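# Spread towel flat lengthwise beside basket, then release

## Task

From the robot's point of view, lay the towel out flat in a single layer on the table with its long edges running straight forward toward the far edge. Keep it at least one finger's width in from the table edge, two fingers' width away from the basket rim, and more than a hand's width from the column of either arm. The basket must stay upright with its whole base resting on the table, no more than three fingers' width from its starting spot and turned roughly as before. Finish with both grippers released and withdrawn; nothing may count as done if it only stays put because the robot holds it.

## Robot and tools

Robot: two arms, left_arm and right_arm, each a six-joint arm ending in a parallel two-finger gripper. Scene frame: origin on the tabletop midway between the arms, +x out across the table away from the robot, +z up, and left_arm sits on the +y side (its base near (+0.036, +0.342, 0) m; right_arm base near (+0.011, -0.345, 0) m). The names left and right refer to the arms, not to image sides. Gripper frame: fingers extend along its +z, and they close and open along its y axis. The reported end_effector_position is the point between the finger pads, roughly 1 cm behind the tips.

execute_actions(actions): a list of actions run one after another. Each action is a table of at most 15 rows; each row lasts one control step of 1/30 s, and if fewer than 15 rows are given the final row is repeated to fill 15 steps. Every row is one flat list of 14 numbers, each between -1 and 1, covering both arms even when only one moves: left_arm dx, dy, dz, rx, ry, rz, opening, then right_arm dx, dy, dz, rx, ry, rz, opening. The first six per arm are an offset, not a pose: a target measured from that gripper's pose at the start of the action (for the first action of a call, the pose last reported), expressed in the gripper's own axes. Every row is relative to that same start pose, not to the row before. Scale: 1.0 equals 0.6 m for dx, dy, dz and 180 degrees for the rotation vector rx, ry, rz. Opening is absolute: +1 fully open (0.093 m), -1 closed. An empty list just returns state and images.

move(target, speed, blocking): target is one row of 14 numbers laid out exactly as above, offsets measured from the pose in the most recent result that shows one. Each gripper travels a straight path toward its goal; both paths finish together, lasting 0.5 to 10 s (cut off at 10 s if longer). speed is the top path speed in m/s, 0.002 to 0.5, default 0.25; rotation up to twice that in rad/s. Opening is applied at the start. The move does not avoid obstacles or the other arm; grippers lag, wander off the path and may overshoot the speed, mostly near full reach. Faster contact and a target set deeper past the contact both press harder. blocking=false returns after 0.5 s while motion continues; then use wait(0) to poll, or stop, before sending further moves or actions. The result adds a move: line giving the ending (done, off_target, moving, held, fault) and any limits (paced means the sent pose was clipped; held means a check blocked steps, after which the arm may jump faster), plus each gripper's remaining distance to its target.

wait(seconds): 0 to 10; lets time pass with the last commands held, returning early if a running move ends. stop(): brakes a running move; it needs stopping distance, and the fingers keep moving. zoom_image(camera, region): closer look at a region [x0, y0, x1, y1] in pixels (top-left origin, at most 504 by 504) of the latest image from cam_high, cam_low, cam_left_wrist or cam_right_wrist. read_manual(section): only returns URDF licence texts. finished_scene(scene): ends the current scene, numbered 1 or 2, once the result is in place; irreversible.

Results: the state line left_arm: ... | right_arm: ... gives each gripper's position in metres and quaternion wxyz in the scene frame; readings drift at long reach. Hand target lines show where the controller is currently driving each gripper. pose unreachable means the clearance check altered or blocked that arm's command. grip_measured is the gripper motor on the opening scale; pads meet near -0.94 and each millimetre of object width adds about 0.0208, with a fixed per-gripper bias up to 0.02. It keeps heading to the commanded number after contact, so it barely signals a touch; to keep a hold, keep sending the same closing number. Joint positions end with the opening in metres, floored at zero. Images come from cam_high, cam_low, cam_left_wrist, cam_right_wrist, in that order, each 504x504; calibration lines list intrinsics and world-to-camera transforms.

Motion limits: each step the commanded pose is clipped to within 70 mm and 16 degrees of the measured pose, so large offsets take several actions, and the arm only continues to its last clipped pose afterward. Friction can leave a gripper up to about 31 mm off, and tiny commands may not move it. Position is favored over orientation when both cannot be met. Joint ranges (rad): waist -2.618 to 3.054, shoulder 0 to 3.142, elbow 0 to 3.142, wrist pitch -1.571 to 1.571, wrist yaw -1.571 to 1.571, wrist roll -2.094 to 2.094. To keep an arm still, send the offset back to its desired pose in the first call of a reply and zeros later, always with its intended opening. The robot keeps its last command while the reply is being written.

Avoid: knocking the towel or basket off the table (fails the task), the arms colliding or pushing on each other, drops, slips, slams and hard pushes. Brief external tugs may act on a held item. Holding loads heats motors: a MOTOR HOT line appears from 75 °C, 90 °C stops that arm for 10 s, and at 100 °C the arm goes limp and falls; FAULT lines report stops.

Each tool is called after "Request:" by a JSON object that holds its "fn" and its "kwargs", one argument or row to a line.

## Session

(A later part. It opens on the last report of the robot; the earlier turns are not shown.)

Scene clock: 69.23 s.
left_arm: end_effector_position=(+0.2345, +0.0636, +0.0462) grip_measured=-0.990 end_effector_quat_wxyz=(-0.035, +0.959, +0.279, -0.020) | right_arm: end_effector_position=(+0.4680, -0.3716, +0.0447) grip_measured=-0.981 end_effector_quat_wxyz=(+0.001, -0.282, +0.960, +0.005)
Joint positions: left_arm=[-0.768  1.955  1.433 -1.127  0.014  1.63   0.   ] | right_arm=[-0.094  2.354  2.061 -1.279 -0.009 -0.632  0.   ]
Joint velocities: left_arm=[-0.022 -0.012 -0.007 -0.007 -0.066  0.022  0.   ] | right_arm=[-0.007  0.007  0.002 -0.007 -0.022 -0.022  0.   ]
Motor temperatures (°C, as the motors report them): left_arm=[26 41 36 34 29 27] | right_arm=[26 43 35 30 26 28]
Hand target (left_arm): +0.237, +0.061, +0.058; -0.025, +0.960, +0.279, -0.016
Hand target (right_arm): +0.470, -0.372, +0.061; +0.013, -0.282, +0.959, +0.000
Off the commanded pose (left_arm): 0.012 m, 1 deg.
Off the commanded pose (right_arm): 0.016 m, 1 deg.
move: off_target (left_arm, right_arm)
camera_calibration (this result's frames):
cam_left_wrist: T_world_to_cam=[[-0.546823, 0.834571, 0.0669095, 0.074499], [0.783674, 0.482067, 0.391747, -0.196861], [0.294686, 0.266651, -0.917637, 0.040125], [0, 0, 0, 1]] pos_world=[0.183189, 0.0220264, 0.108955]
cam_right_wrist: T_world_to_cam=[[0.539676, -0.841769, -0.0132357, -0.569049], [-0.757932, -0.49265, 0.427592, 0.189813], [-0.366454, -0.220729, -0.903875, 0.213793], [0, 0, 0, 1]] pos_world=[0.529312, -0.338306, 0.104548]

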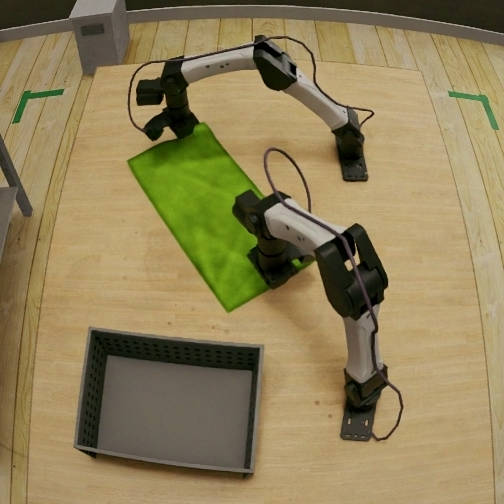

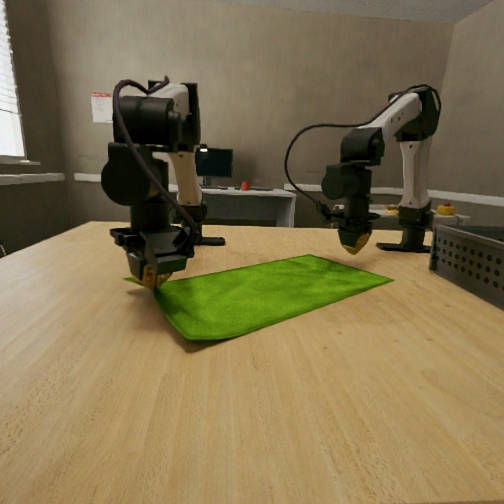

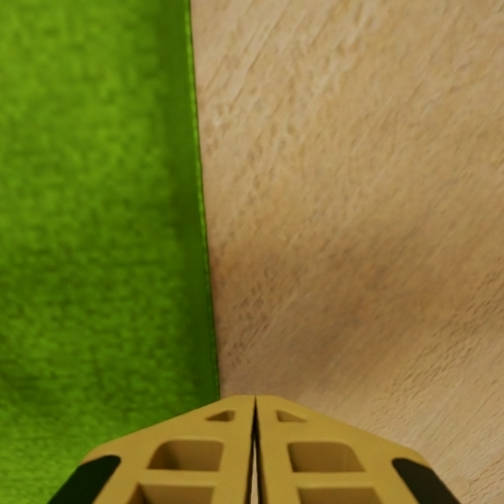

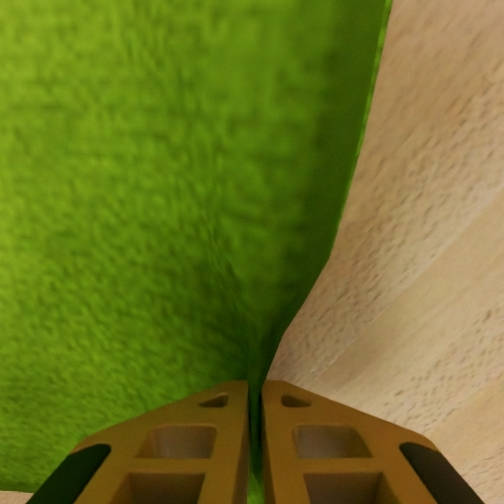

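Go further in, and untilt.

Request:
{"fn": "move", "kwargs": {
  "target": [0,0.065,0,-0.03,0,0,0.2, 0,0,0,0,0,0,-1],
  "speed": 0.1
}}

Request:
{"fn": "move", "kwargs": {
  "target": [0,0.01,0.085,0,0,0,0.2, 0,0,0,0,0,0,-1],
  "speed": 0.08
}}

Request:
{"fn": "move", "kwargs": {
  "target": [0,0,0.02,0,0,0,-1, 0,0,0,0,0,0,-1]
}}

Request:
{"fn": "move", "kwargs": {
  "target": [0,0,-0.07,0,0,0,-1, 0,0,0,0,0,0,-1],
  "speed": 0.1
}}

Scene clock: 78.10 s.
left_arm: end_effector_position=(+0.2500, +0.0421, +0.0411) grip_measured=+0.197 end_effector_quat_wxyz=(-0.006, +0.960, +0.279, -0.010) | right_arm: end_effector_position=(+0.4678, -0.3715, +0.0447) grip_measured=-0.981 end_effector_quat_wxyz=(+0.001, -0.282, +0.960, +0.005)
Joint positions: left_arm=[-0.768  2.003  1.483 -1.069  0.014  1.63   0.055] | right_arm=[-0.094  2.354  2.061 -1.279 -0.009 -0.632  0.   ]
Joint velocities: left_arm=[ 0.002 -0.007 -0.007  0.022  0.066  0.022  0.001] | right_arm=[ 0.002  0.002  0.007 -0.037 -0.051  0.051  0.   ]
Motor temperatures (°C, as the motors report them): left_arm=[26 43 36 34 29 27] | right_arm=[26 47 36 30 26 28]
Hand target (left_arm): +0.255, +0.031, +0.043; +0.011, +0.960, +0.279, -0.007
Hand target (right_arm): +0.468, -0.372, +0.045; +0.001, -0.282, +0.960, +0.005
Off the commanded pose (left_arm): 0.013 m, 2 deg.
Off the commanded pose (right_arm): 0.000 m, 0 deg.
move: off_target (left_arm)
camera_calibration (this result's frames):
cam_left_wrist: T_world_to_cam=[[-0.548125, 0.836375, 0.00598516, 0.104022], [0.769617, 0.501547, 0.395146, -0.194115], [0.327488, 0.221196, -0.918599, 0.0303858], [0, 0, 0, 1]] pos_world=[0.19646, 0.00363538, 0.103994]
cam_right_wrist: T_world_to_cam=[[0.539665, -0.841768, -0.0136862, -0.568914], [-0.757607, -0.49267, 0.428146, 0.189494], [-0.367142, -0.220687, -0.903606, 0.214054], [0, 0, 0, 1]] pos_world=[0.529173, -0.338297, 0.104503]

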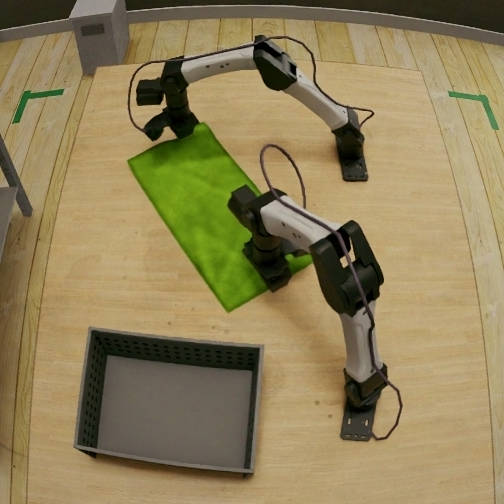

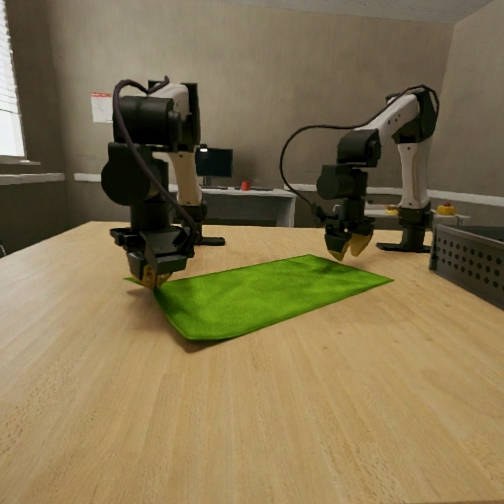

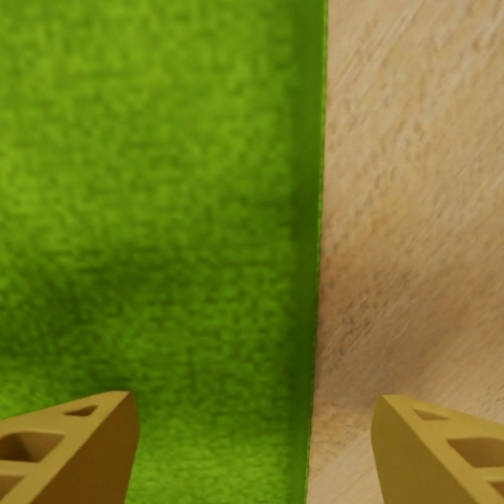

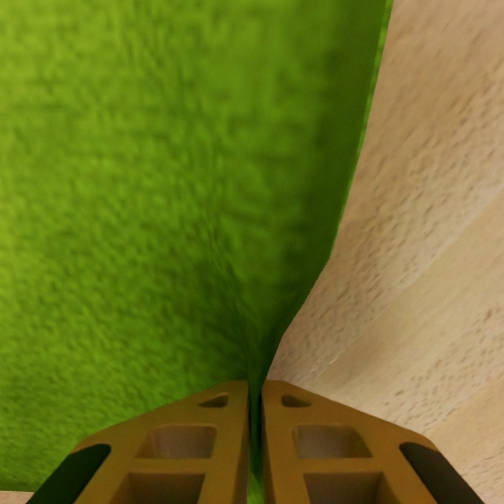

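Scene clock: 79.00 s.
left_arm: end_effector_position=(+0.2515, +0.0401, +0.0172) grip_measured=+0.197 end_effector_quat_wxyz=(-0.005, +0.960, +0.279, -0.009) | right_arm: end_effector_position=(+0.4678, -0.3715, +0.0447) grip_measured=-0.981 end_effector_quat_wxyz=(+0.001, -0.282, +0.960, +0.005)
Joint positions: left_arm=[-0.768  2.039  1.436 -0.984  0.014  1.63   0.055] | right_arm=[-0.094  2.354  2.061 -1.279 -0.009 -0.632  0.   ]
Joint velocities: left_arm=[-0.007  0.007 -0.007 -0.066  0.022  0.022  0.   ] | right_arm=[-0.002 -0.007 -0.002 -0.037 -0.081 -0.081  0.   ]
Motor temperatures (°C, as the motors report them): left_arm=[26 43 36 34 29 27] | right_arm=[26 47 36 30 26 28]
Hand target (left_arm): +0.251, +0.040, -0.009; -0.007, +0.960, +0.279, -0.010
Hand target (right_arm): +0.468, -0.372, +0.045; +0.001, -0.282, +0.960, +0.005
Off the commanded pose (left_arm): 0.027 m, 0 deg.
Off the commanded pose (right_arm): 0.000 m, 0 deg.
move: off_target (left_arm)
camera_calibration (this result's frames):
cam_left_wrist: T_world_to_cam=[[-0.548131, 0.836383, 0.00407974, 0.106676], [0.769176, 0.502158, 0.395228, -0.184664], [0.328514, 0.219775, -0.918574, 0.00812793], [0, 0, 0, 1]] pos_world=[0.197841, 0.00172165, 0.0800152]
cam_right_wrist: T_world_to_cam=[[0.539665, -0.841768, -0.0136862, -0.568914], [-0.757607, -0.49267, 0.428146, 0.189494], [-0.367142, -0.220687, -0.903606, 0.214054], [0, 0, 0, 1]] pos_world=[0.529173, -0.338297, 0.104503]

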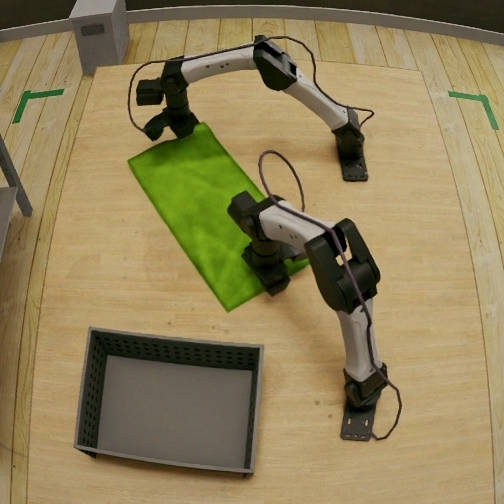

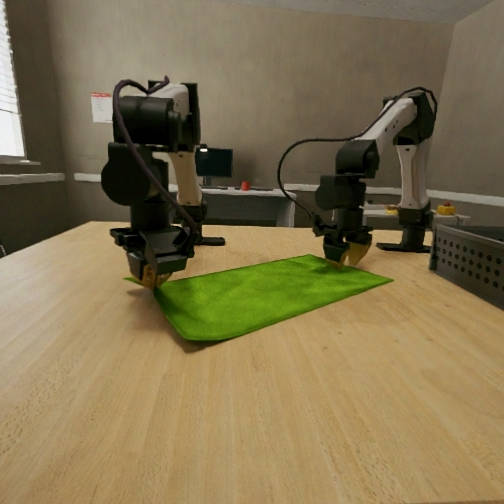

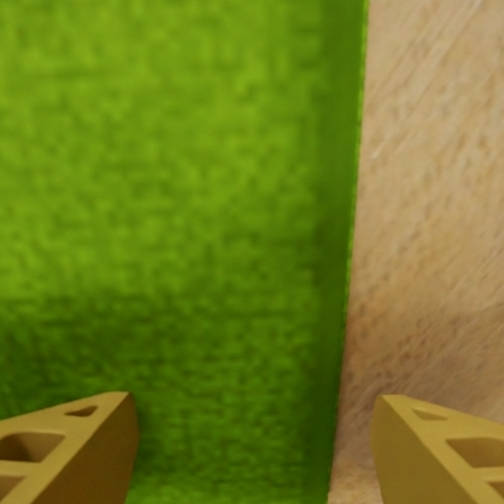

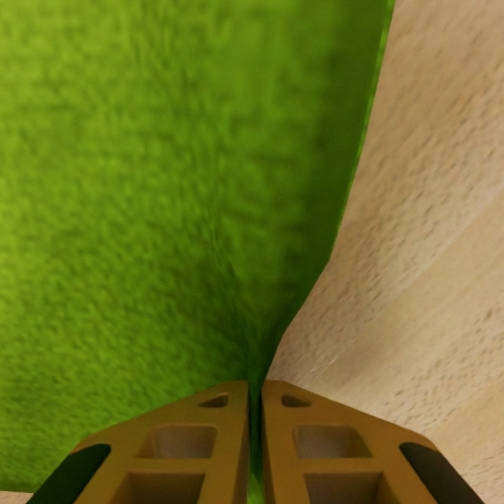

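Scene clock: 79.70 s.
left_arm: end_effector_position=(+0.2537, +0.0370, +0.0183) grip_measured=-0.990 end_effector_quat_wxyz=(+0.003, +0.960, +0.279, -0.006) | right_arm: end_effector_position=(+0.4679, -0.3713, +0.0447) grip_measured=-0.981 end_effector_quat_wxyz=(+0.001, -0.282, +0.960, +0.005)
Joint positions: left_arm=[-0.768  2.036  1.436 -0.969  0.014  1.63   0.   ] | right_arm=[-0.094  2.354  2.061 -1.279 -0.01  -0.632  0.   ]
Joint velocities: left_arm=[-0.027  0.002  0.007 -0.022  0.007 -0.022  0.   ] | right_arm=[-0.022 -0.017 -0.017 -0.022 -0.022 -0.007  0.   ]
Motor temperatures (°C, as the motors report them): left_arm=[26 43 36 34 29 27] | right_arm=[26 47 36 30 26 28]
Hand target (left_arm): +0.251, +0.041, +0.005; -0.005, +0.960, +0.279, -0.009
Hand target (right_arm): +0.468, -0.372, +0.045; +0.001, -0.282, +0.960, +0.005
Off the commanded pose (left_arm): 0.014 m, 1 deg.
Off the commanded pose (right_arm): 0.000 m, 0 deg.
move: off_target (left_arm)
camera_calibration (this result's frames):
cam_left_wrist: T_world_to_cam=[[-0.548079, 0.836312, -0.013831, 0.110828], [0.765025, 0.50791, 0.395934, -0.18447], [0.338149, 0.206422, -0.918175, 0.00720617], [0, 0, 0, 1]] pos_world=[0.19943, -0.000480355, 0.0811875]
cam_right_wrist: T_world_to_cam=[[0.539664, -0.841753, -0.0146097, -0.568711], [-0.757638, -0.493157, 0.427529, 0.189458], [-0.367079, -0.219654, -0.903883, 0.214469], [0, 0, 0, 1]] pos_world=[0.529181, -0.338174, 0.104547]

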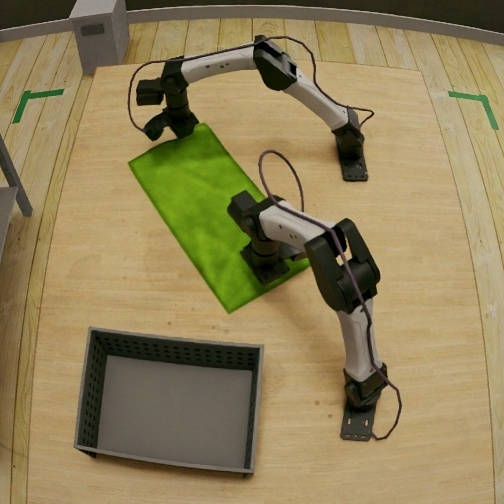

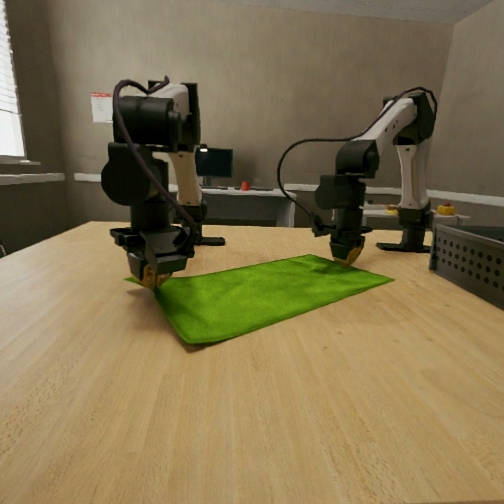

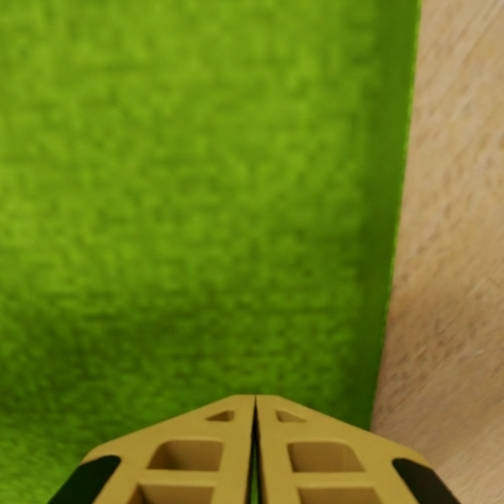

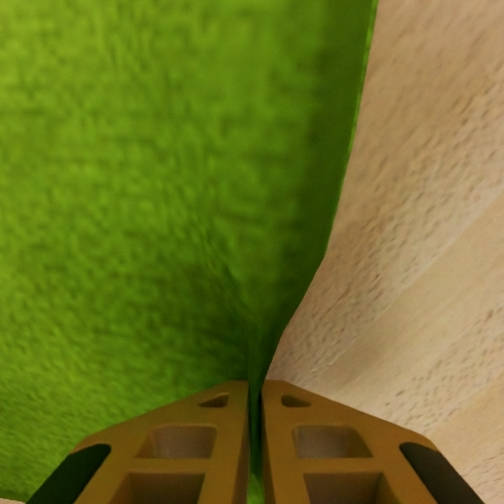

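Scene clock: 80.70 s.
left_arm: end_effector_position=(+0.2519, +0.0395, +0.0484) grip_measured=-0.990 end_effector_quat_wxyz=(-0.007, +0.960, +0.279, -0.010) | right_arm: end_effector_position=(+0.4679, -0.3713, +0.0447) grip_measured=-0.981 end_effector_quat_wxyz=(+0.001, -0.282, +0.960, +0.005)
Joint positions: left_arm=[-0.768  2.009  1.521 -1.102  0.014  1.63   0.   ] | right_arm=[-0.094  2.354  2.061 -1.279 -0.01  -0.632  0.   ]
Joint velocities: left_arm=[ 0.002  0.002  0.002 -0.007 -0.037 -0.051  0.   ] | right_arm=[ 0.002  0.022  0.002 -0.007 -0.037  0.037  0.   ]
Motor temperatures (°C, as the motors report them): left_arm=[26 43 36 33 29 27] | right_arm=[26 48 36 30 26 28]
Hand target (left_arm): +0.254, +0.037, +0.060; +0.003, +0.960, +0.279, -0.006
Hand target (right_arm): +0.468, -0.371, +0.045; +0.001, -0.282, +0.960, +0.005
Off the commanded pose (left_arm): 0.012 m, 1 deg.
Off the commanded pose (right_arm): 0.000 m, 0 deg.
move: off_target (left_arm)
camera_calibration (this result's frames):
cam_left_wrist: T_world_to_cam=[[-0.548121, 0.836369, 0.00712841, 0.107144], [0.769882, 0.50118, 0.395096, -0.197176], [0.326873, 0.222048, -0.918612, 0.0371408], [0, 0, 0, 1]] pos_world=[0.19839, 0.000961515, 0.111258]
cam_right_wrist: T_world_to_cam=[[0.539664, -0.841753, -0.0146097, -0.568711], [-0.757638, -0.493157, 0.427529, 0.189458], [-0.367079, -0.219654, -0.903883, 0.214469], [0, 0, 0, 1]] pos_world=[0.529181, -0.338174, 0.104547]

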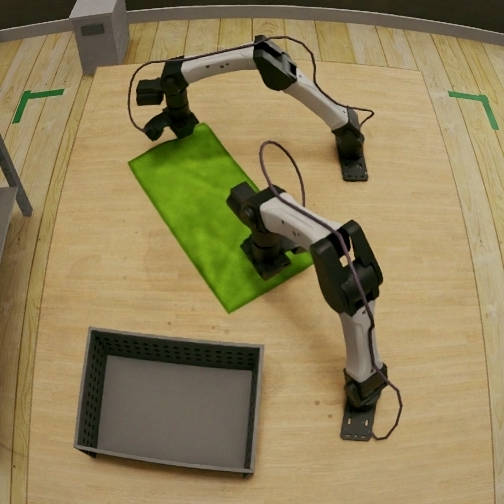

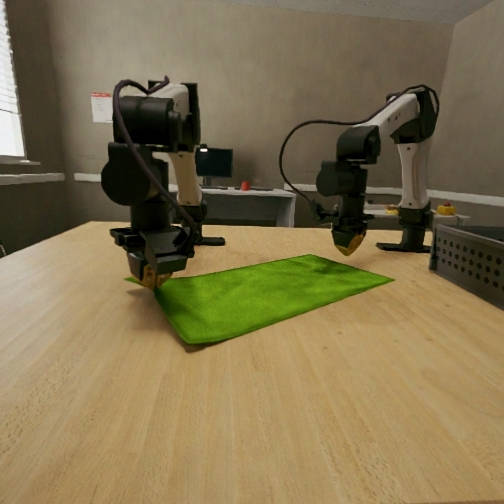

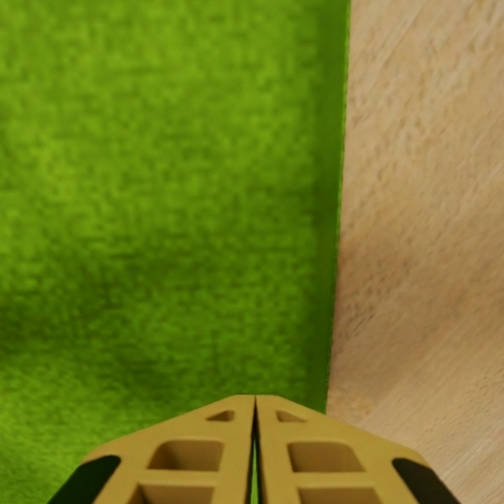

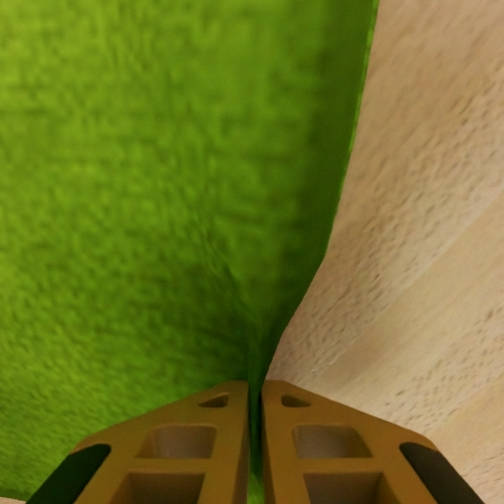

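Request:
{"fn": "move", "kwargs": {
  "target": [0,-0.04,0,0.012,0,0,0.2, 0,0,0,0,0,0,-1],
  "speed": 0.1
}}

Request:
{"fn": "move", "kwargs": {
  "target": [0,0,0.09,0,0,0,0.2, 0,0,0,0,0,0,-1],
  "speed": 0.08
}}

Request:
{"fn": "move", "kwargs": {
  "target": [0,0,0.03,0,0,0,-1, 0,0,0,0,0,0,-1]
}}

Request:
{"fn": "move", "kwargs": {
  "target": [0,0,-0.07,0,0,0,-1, 0,0,0,0,0,0,-1],
  "speed": 0.1
}}

Scene clock: 87.13 s.
left_arm: end_effector_position=(+0.2424, +0.0527, +0.0454) grip_measured=+0.197 end_effector_quat_wxyz=(-0.020, +0.960, +0.279, -0.015) | right_arm: end_effector_position=(+0.4679, -0.3713, +0.0447) grip_measured=-0.981 end_effector_quat_wxyz=(+0.001, -0.282, +0.960, +0.005)
Joint positions: left_arm=[-0.768  1.978  1.463 -1.104  0.014  1.63   0.055] | right_arm=[-0.094  2.354  2.061 -1.279 -0.01  -0.632  0.   ]
Joint velocities: left_arm=[-0.012  0.007 -0.007  0.066  0.081  0.022 -0.001] | right_arm=[ 0.002 -0.012 -0.007 -0.007 -0.051  0.066  0.   ]
Motor temperatures (°C, as the motors report them): left_arm=[26 44 37 33 29 27] | right_arm=[26 49 36 30 26 28]
Hand target (left_arm): +0.239, +0.060, +0.049; -0.025, +0.960, +0.279, -0.015
Hand target (right_arm): +0.468, -0.371, +0.045; +0.001, -0.282, +0.960, +0.005
Off the commanded pose (left_arm): 0.008 m, 0 deg.
Off the commanded pose (right_arm): 0.000 m, 0 deg.
move: done
camera_calibration (this result's frames):
cam_left_wrist: T_world_to_cam=[[-0.547746, 0.83585, 0.0364643, 0.0894685], [0.776661, 0.491786, 0.39363, -0.196347], [0.311083, 0.243929, -0.918546, 0.0372255], [0, 0, 0, 1]] pos_world=[0.18992, 0.0126979, 0.108219]
cam_right_wrist: T_world_to_cam=[[0.539664, -0.841753, -0.0146097, -0.568711], [-0.757638, -0.493157, 0.427529, 0.189458], [-0.367079, -0.219654, -0.903883, 0.214469], [0, 0, 0, 1]] pos_world=[0.529181, -0.338174, 0.104547]

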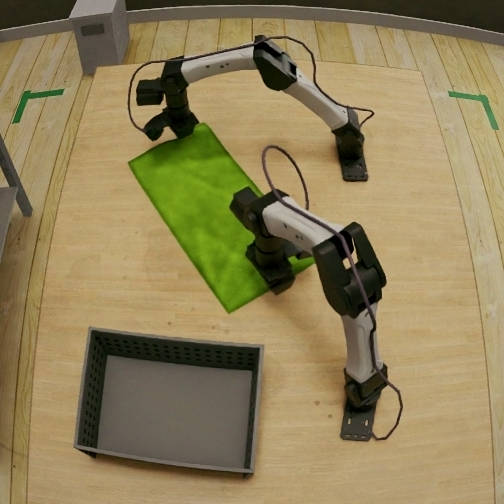

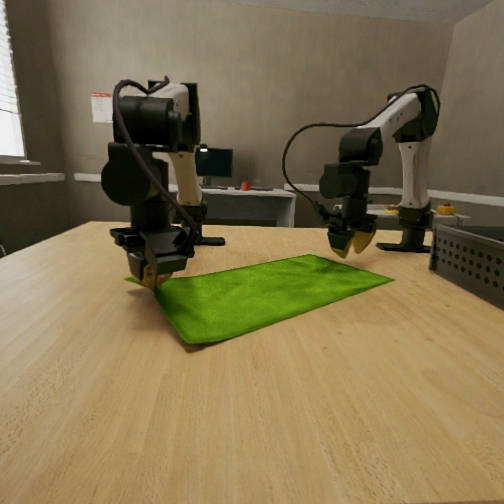

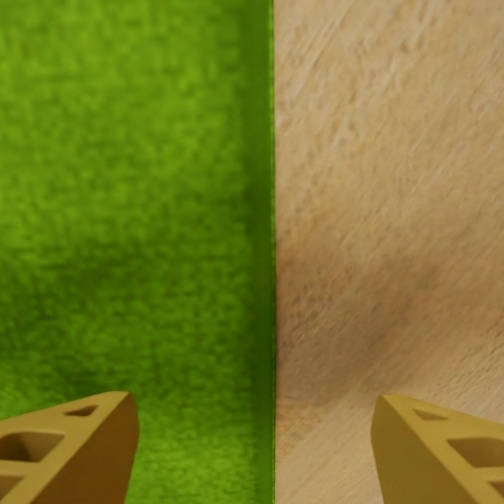

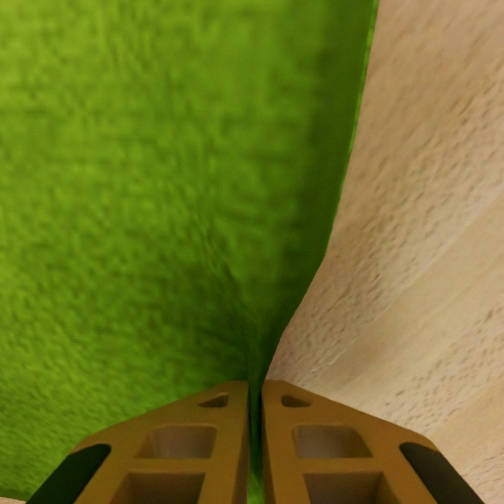

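Scene clock: 88.07 s.
left_arm: end_effector_position=(+0.2402, +0.0557, +0.0172) grip_measured=+0.197 end_effector_quat_wxyz=(-0.020, +0.960, +0.279, -0.014) | right_arm: end_effector_position=(+0.4679, -0.3713, +0.0447) grip_measured=-0.981 end_effector_quat_wxyz=(+0.001, -0.282, +0.960, +0.005)
Joint positions: left_arm=[-0.768  1.998  1.374 -0.994  0.014  1.63   0.055] | right_arm=[-0.094  2.354  2.061 -1.279 -0.01  -0.632  0.   ]
Joint velocities: left_arm=[-0.022 -0.017 -0.032  0.051 -0.007  0.022 -0.001] | right_arm=[-0.012  0.007 -0.012  0.037 -0.037 -0.037  0.   ]
Motor temperatures (°C, as the motors report them): left_arm=[26 44 37 33 29 27] | right_arm=[26 49 36 30 26 28]
Hand target (left_arm): +0.240, +0.057, -0.007; -0.022, +0.960, +0.279, -0.015
Hand target (right_arm): +0.468, -0.371, +0.045; +0.001, -0.282, +0.960, +0.005
Off the commanded pose (left_arm): 0.026 m, 0 deg.
Off the commanded pose (right_arm): 0.000 m, 0 deg.
move: off_target (left_arm)
camera_calibration (this result's frames):
cam_left_wrist: T_world_to_cam=[[-0.547778, 0.835894, 0.0349409, 0.0867965], [0.776309, 0.492273, 0.393714, -0.184995], [0.311903, 0.242793, -0.918569, 0.0111604], [0, 0, 0, 1]] pos_world=[0.187678, 0.0158058, 0.0800541]
cam_right_wrist: T_world_to_cam=[[0.539664, -0.841753, -0.0146097, -0.568711], [-0.757638, -0.493157, 0.427529, 0.189458], [-0.367079, -0.219654, -0.903883, 0.214469], [0, 0, 0, 1]] pos_world=[0.529181, -0.338174, 0.104547]

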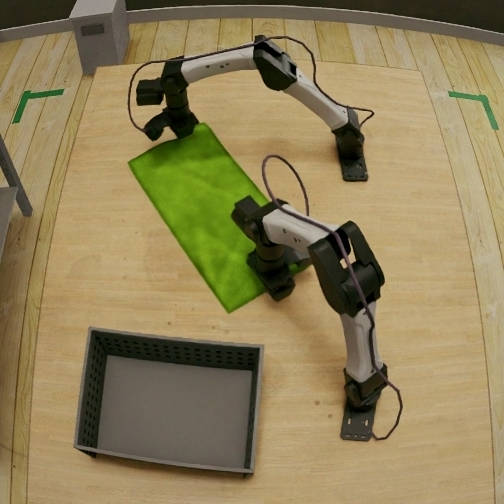

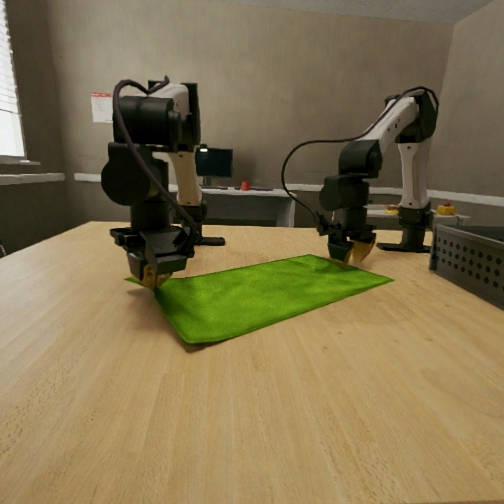

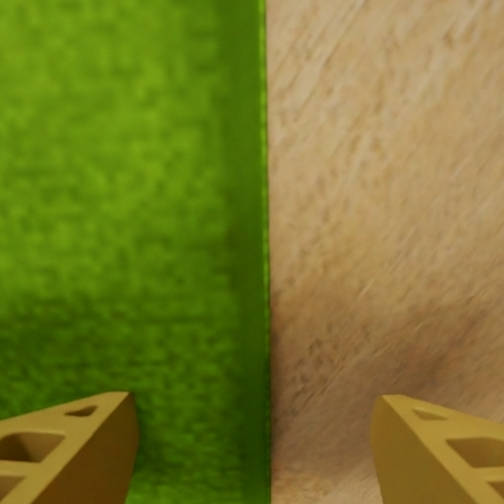

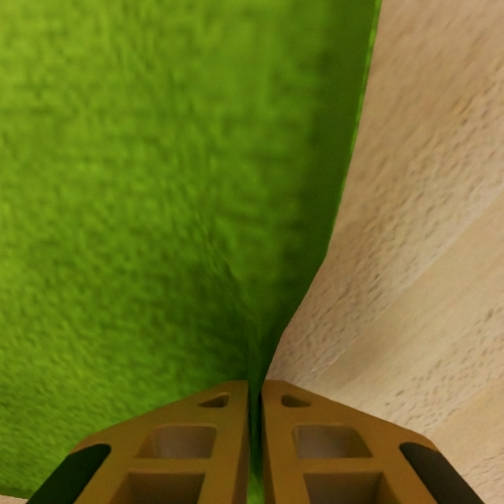

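Scene clock: 88.77 s.
left_arm: end_effector_position=(+0.2420, +0.0532, +0.0165) grip_measured=-0.990 end_effector_quat_wxyz=(-0.011, +0.960, +0.279, -0.011) | right_arm: end_effector_position=(+0.4679, -0.3713, +0.0447) grip_measured=-0.981 end_effector_quat_wxyz=(+0.001, -0.282, +0.960, +0.005)
Joint positions: left_arm=[-0.768  1.994  1.366 -0.971  0.014  1.63   0.   ] | right_arm=[-0.094  2.354  2.061 -1.279 -0.01  -0.632  0.   ]
Joint velocities: left_arm=[-0.012 -0.012  0.002 -0.022  0.007 -0.066  0.   ] | right_arm=[-0.007  0.007 -0.007  0.037 -0.037 -0.007  0.   ]
Motor temperatures (°C, as the motors report them): left_arm=[26 44 37 33 29 27] | right_arm=[26 49 36 30 26 28]
Hand target (left_arm): +0.239, +0.057, -0.000; -0.020, +0.960, +0.279, -0.015
Hand target (right_arm): +0.468, -0.371, +0.045; +0.001, -0.282, +0.960, +0.005
Off the commanded pose (left_arm): 0.018 m, 1 deg.
Off the commanded pose (right_arm): 0.000 m, 0 deg.
move: off_target (left_arm)
camera_calibration (this result's frames):
cam_left_wrist: T_world_to_cam=[[-0.548054, 0.836277, 0.0166549, 0.0902843], [0.772085, 0.498126, 0.394657, -0.184183], [0.321746, 0.229152, -0.918678, 0.00887747], [0, 0, 0, 1]] pos_world=[0.18883, 0.0142095, 0.0793411]
cam_right_wrist: T_world_to_cam=[[0.539664, -0.841753, -0.0146097, -0.568711], [-0.757638, -0.493157, 0.427529, 0.189458], [-0.367079, -0.219654, -0.903883, 0.214469], [0, 0, 0, 1]] pos_world=[0.529181, -0.338174, 0.104547]

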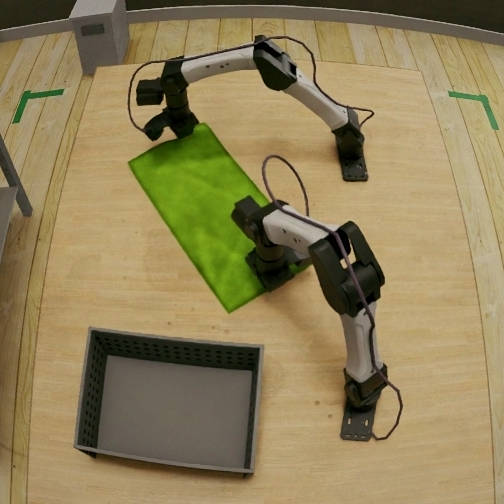

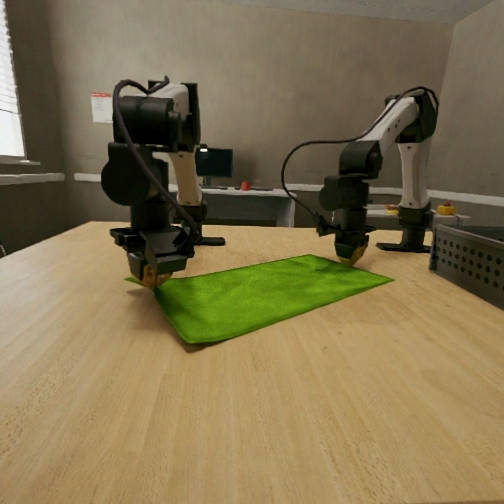

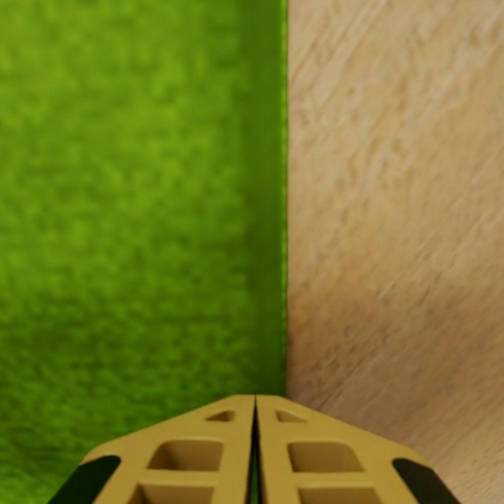

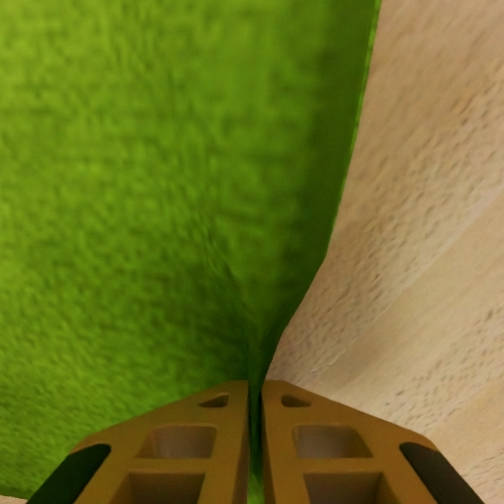

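Scene clock: 89.77 s.
left_arm: end_effector_position=(+0.2408, +0.0548, +0.0467) grip_measured=-0.990 end_effector_quat_wxyz=(-0.021, +0.960, +0.279, -0.015) | right_arm: end_effector_position=(+0.4679, -0.3713, +0.0447) grip_measured=-0.981 end_effector_quat_wxyz=(+0.001, -0.282, +0.960, +0.005)
Joint positions: left_arm=[-0.768  1.968  1.455 -1.107  0.014  1.63   0.   ] | right_arm=[-0.094  2.354  2.061 -1.279 -0.01  -0.632  0.   ]
Joint velocities: left_arm=[-0.032  0.017  0.022 -0.022 -0.022 -0.007  0.   ] | right_arm=[-0.007 -0.002 -0.007  0.022 -0.007  0.037  0.   ]
Motor temperatures (°C, as the motors report them): left_arm=[26 44 37 33 29 27] | right_arm=[26 49 36 30 26 28]
Hand target (left_arm): +0.243, +0.052, +0.058; -0.011, +0.960, +0.279, -0.011
Hand target (right_arm): +0.468, -0.371, +0.045; +0.001, -0.282, +0.960, +0.005
Off the commanded pose (left_arm): 0.012 m, 1 deg.
Off the commanded pose (right_arm): 0.000 m, 0 deg.
move: off_target (left_arm)
camera_calibration (this result's frames):
cam_left_wrist: T_world_to_cam=[[-0.547713, 0.835804, 0.0379876, 0.0867416], [0.777012, 0.491299, 0.393544, -0.19676], [0.310262, 0.245066, -0.91852, 0.038496], [0, 0, 0, 1]] pos_world=[0.18845, 0.014735, 0.109498]
cam_right_wrist: T_world_to_cam=[[0.539664, -0.841753, -0.0146097, -0.568711], [-0.757638, -0.493157, 0.427529, 0.189458], [-0.367079, -0.219654, -0.903883, 0.214469], [0, 0, 0, 1]] pos_world=[0.529181, -0.338174, 0.104547]

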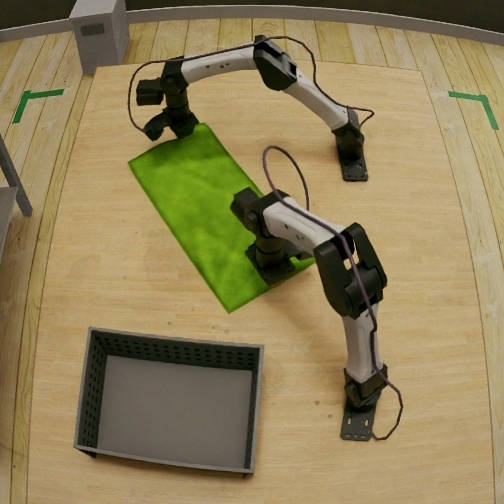

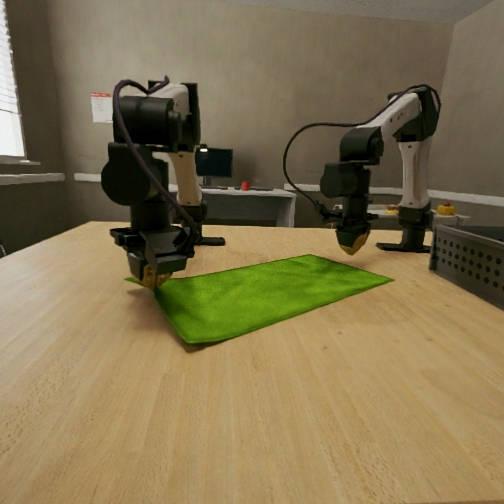

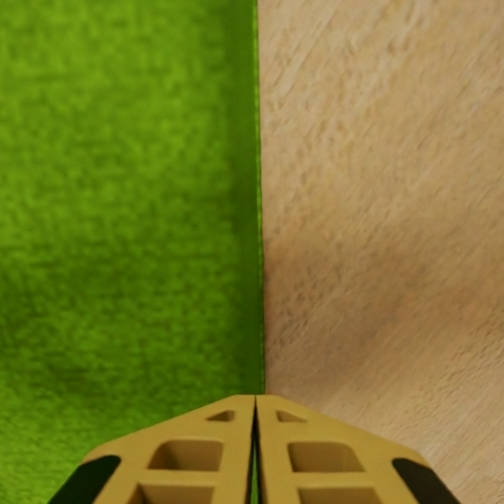

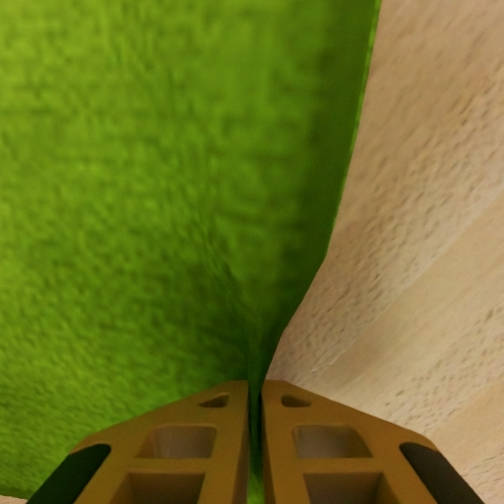

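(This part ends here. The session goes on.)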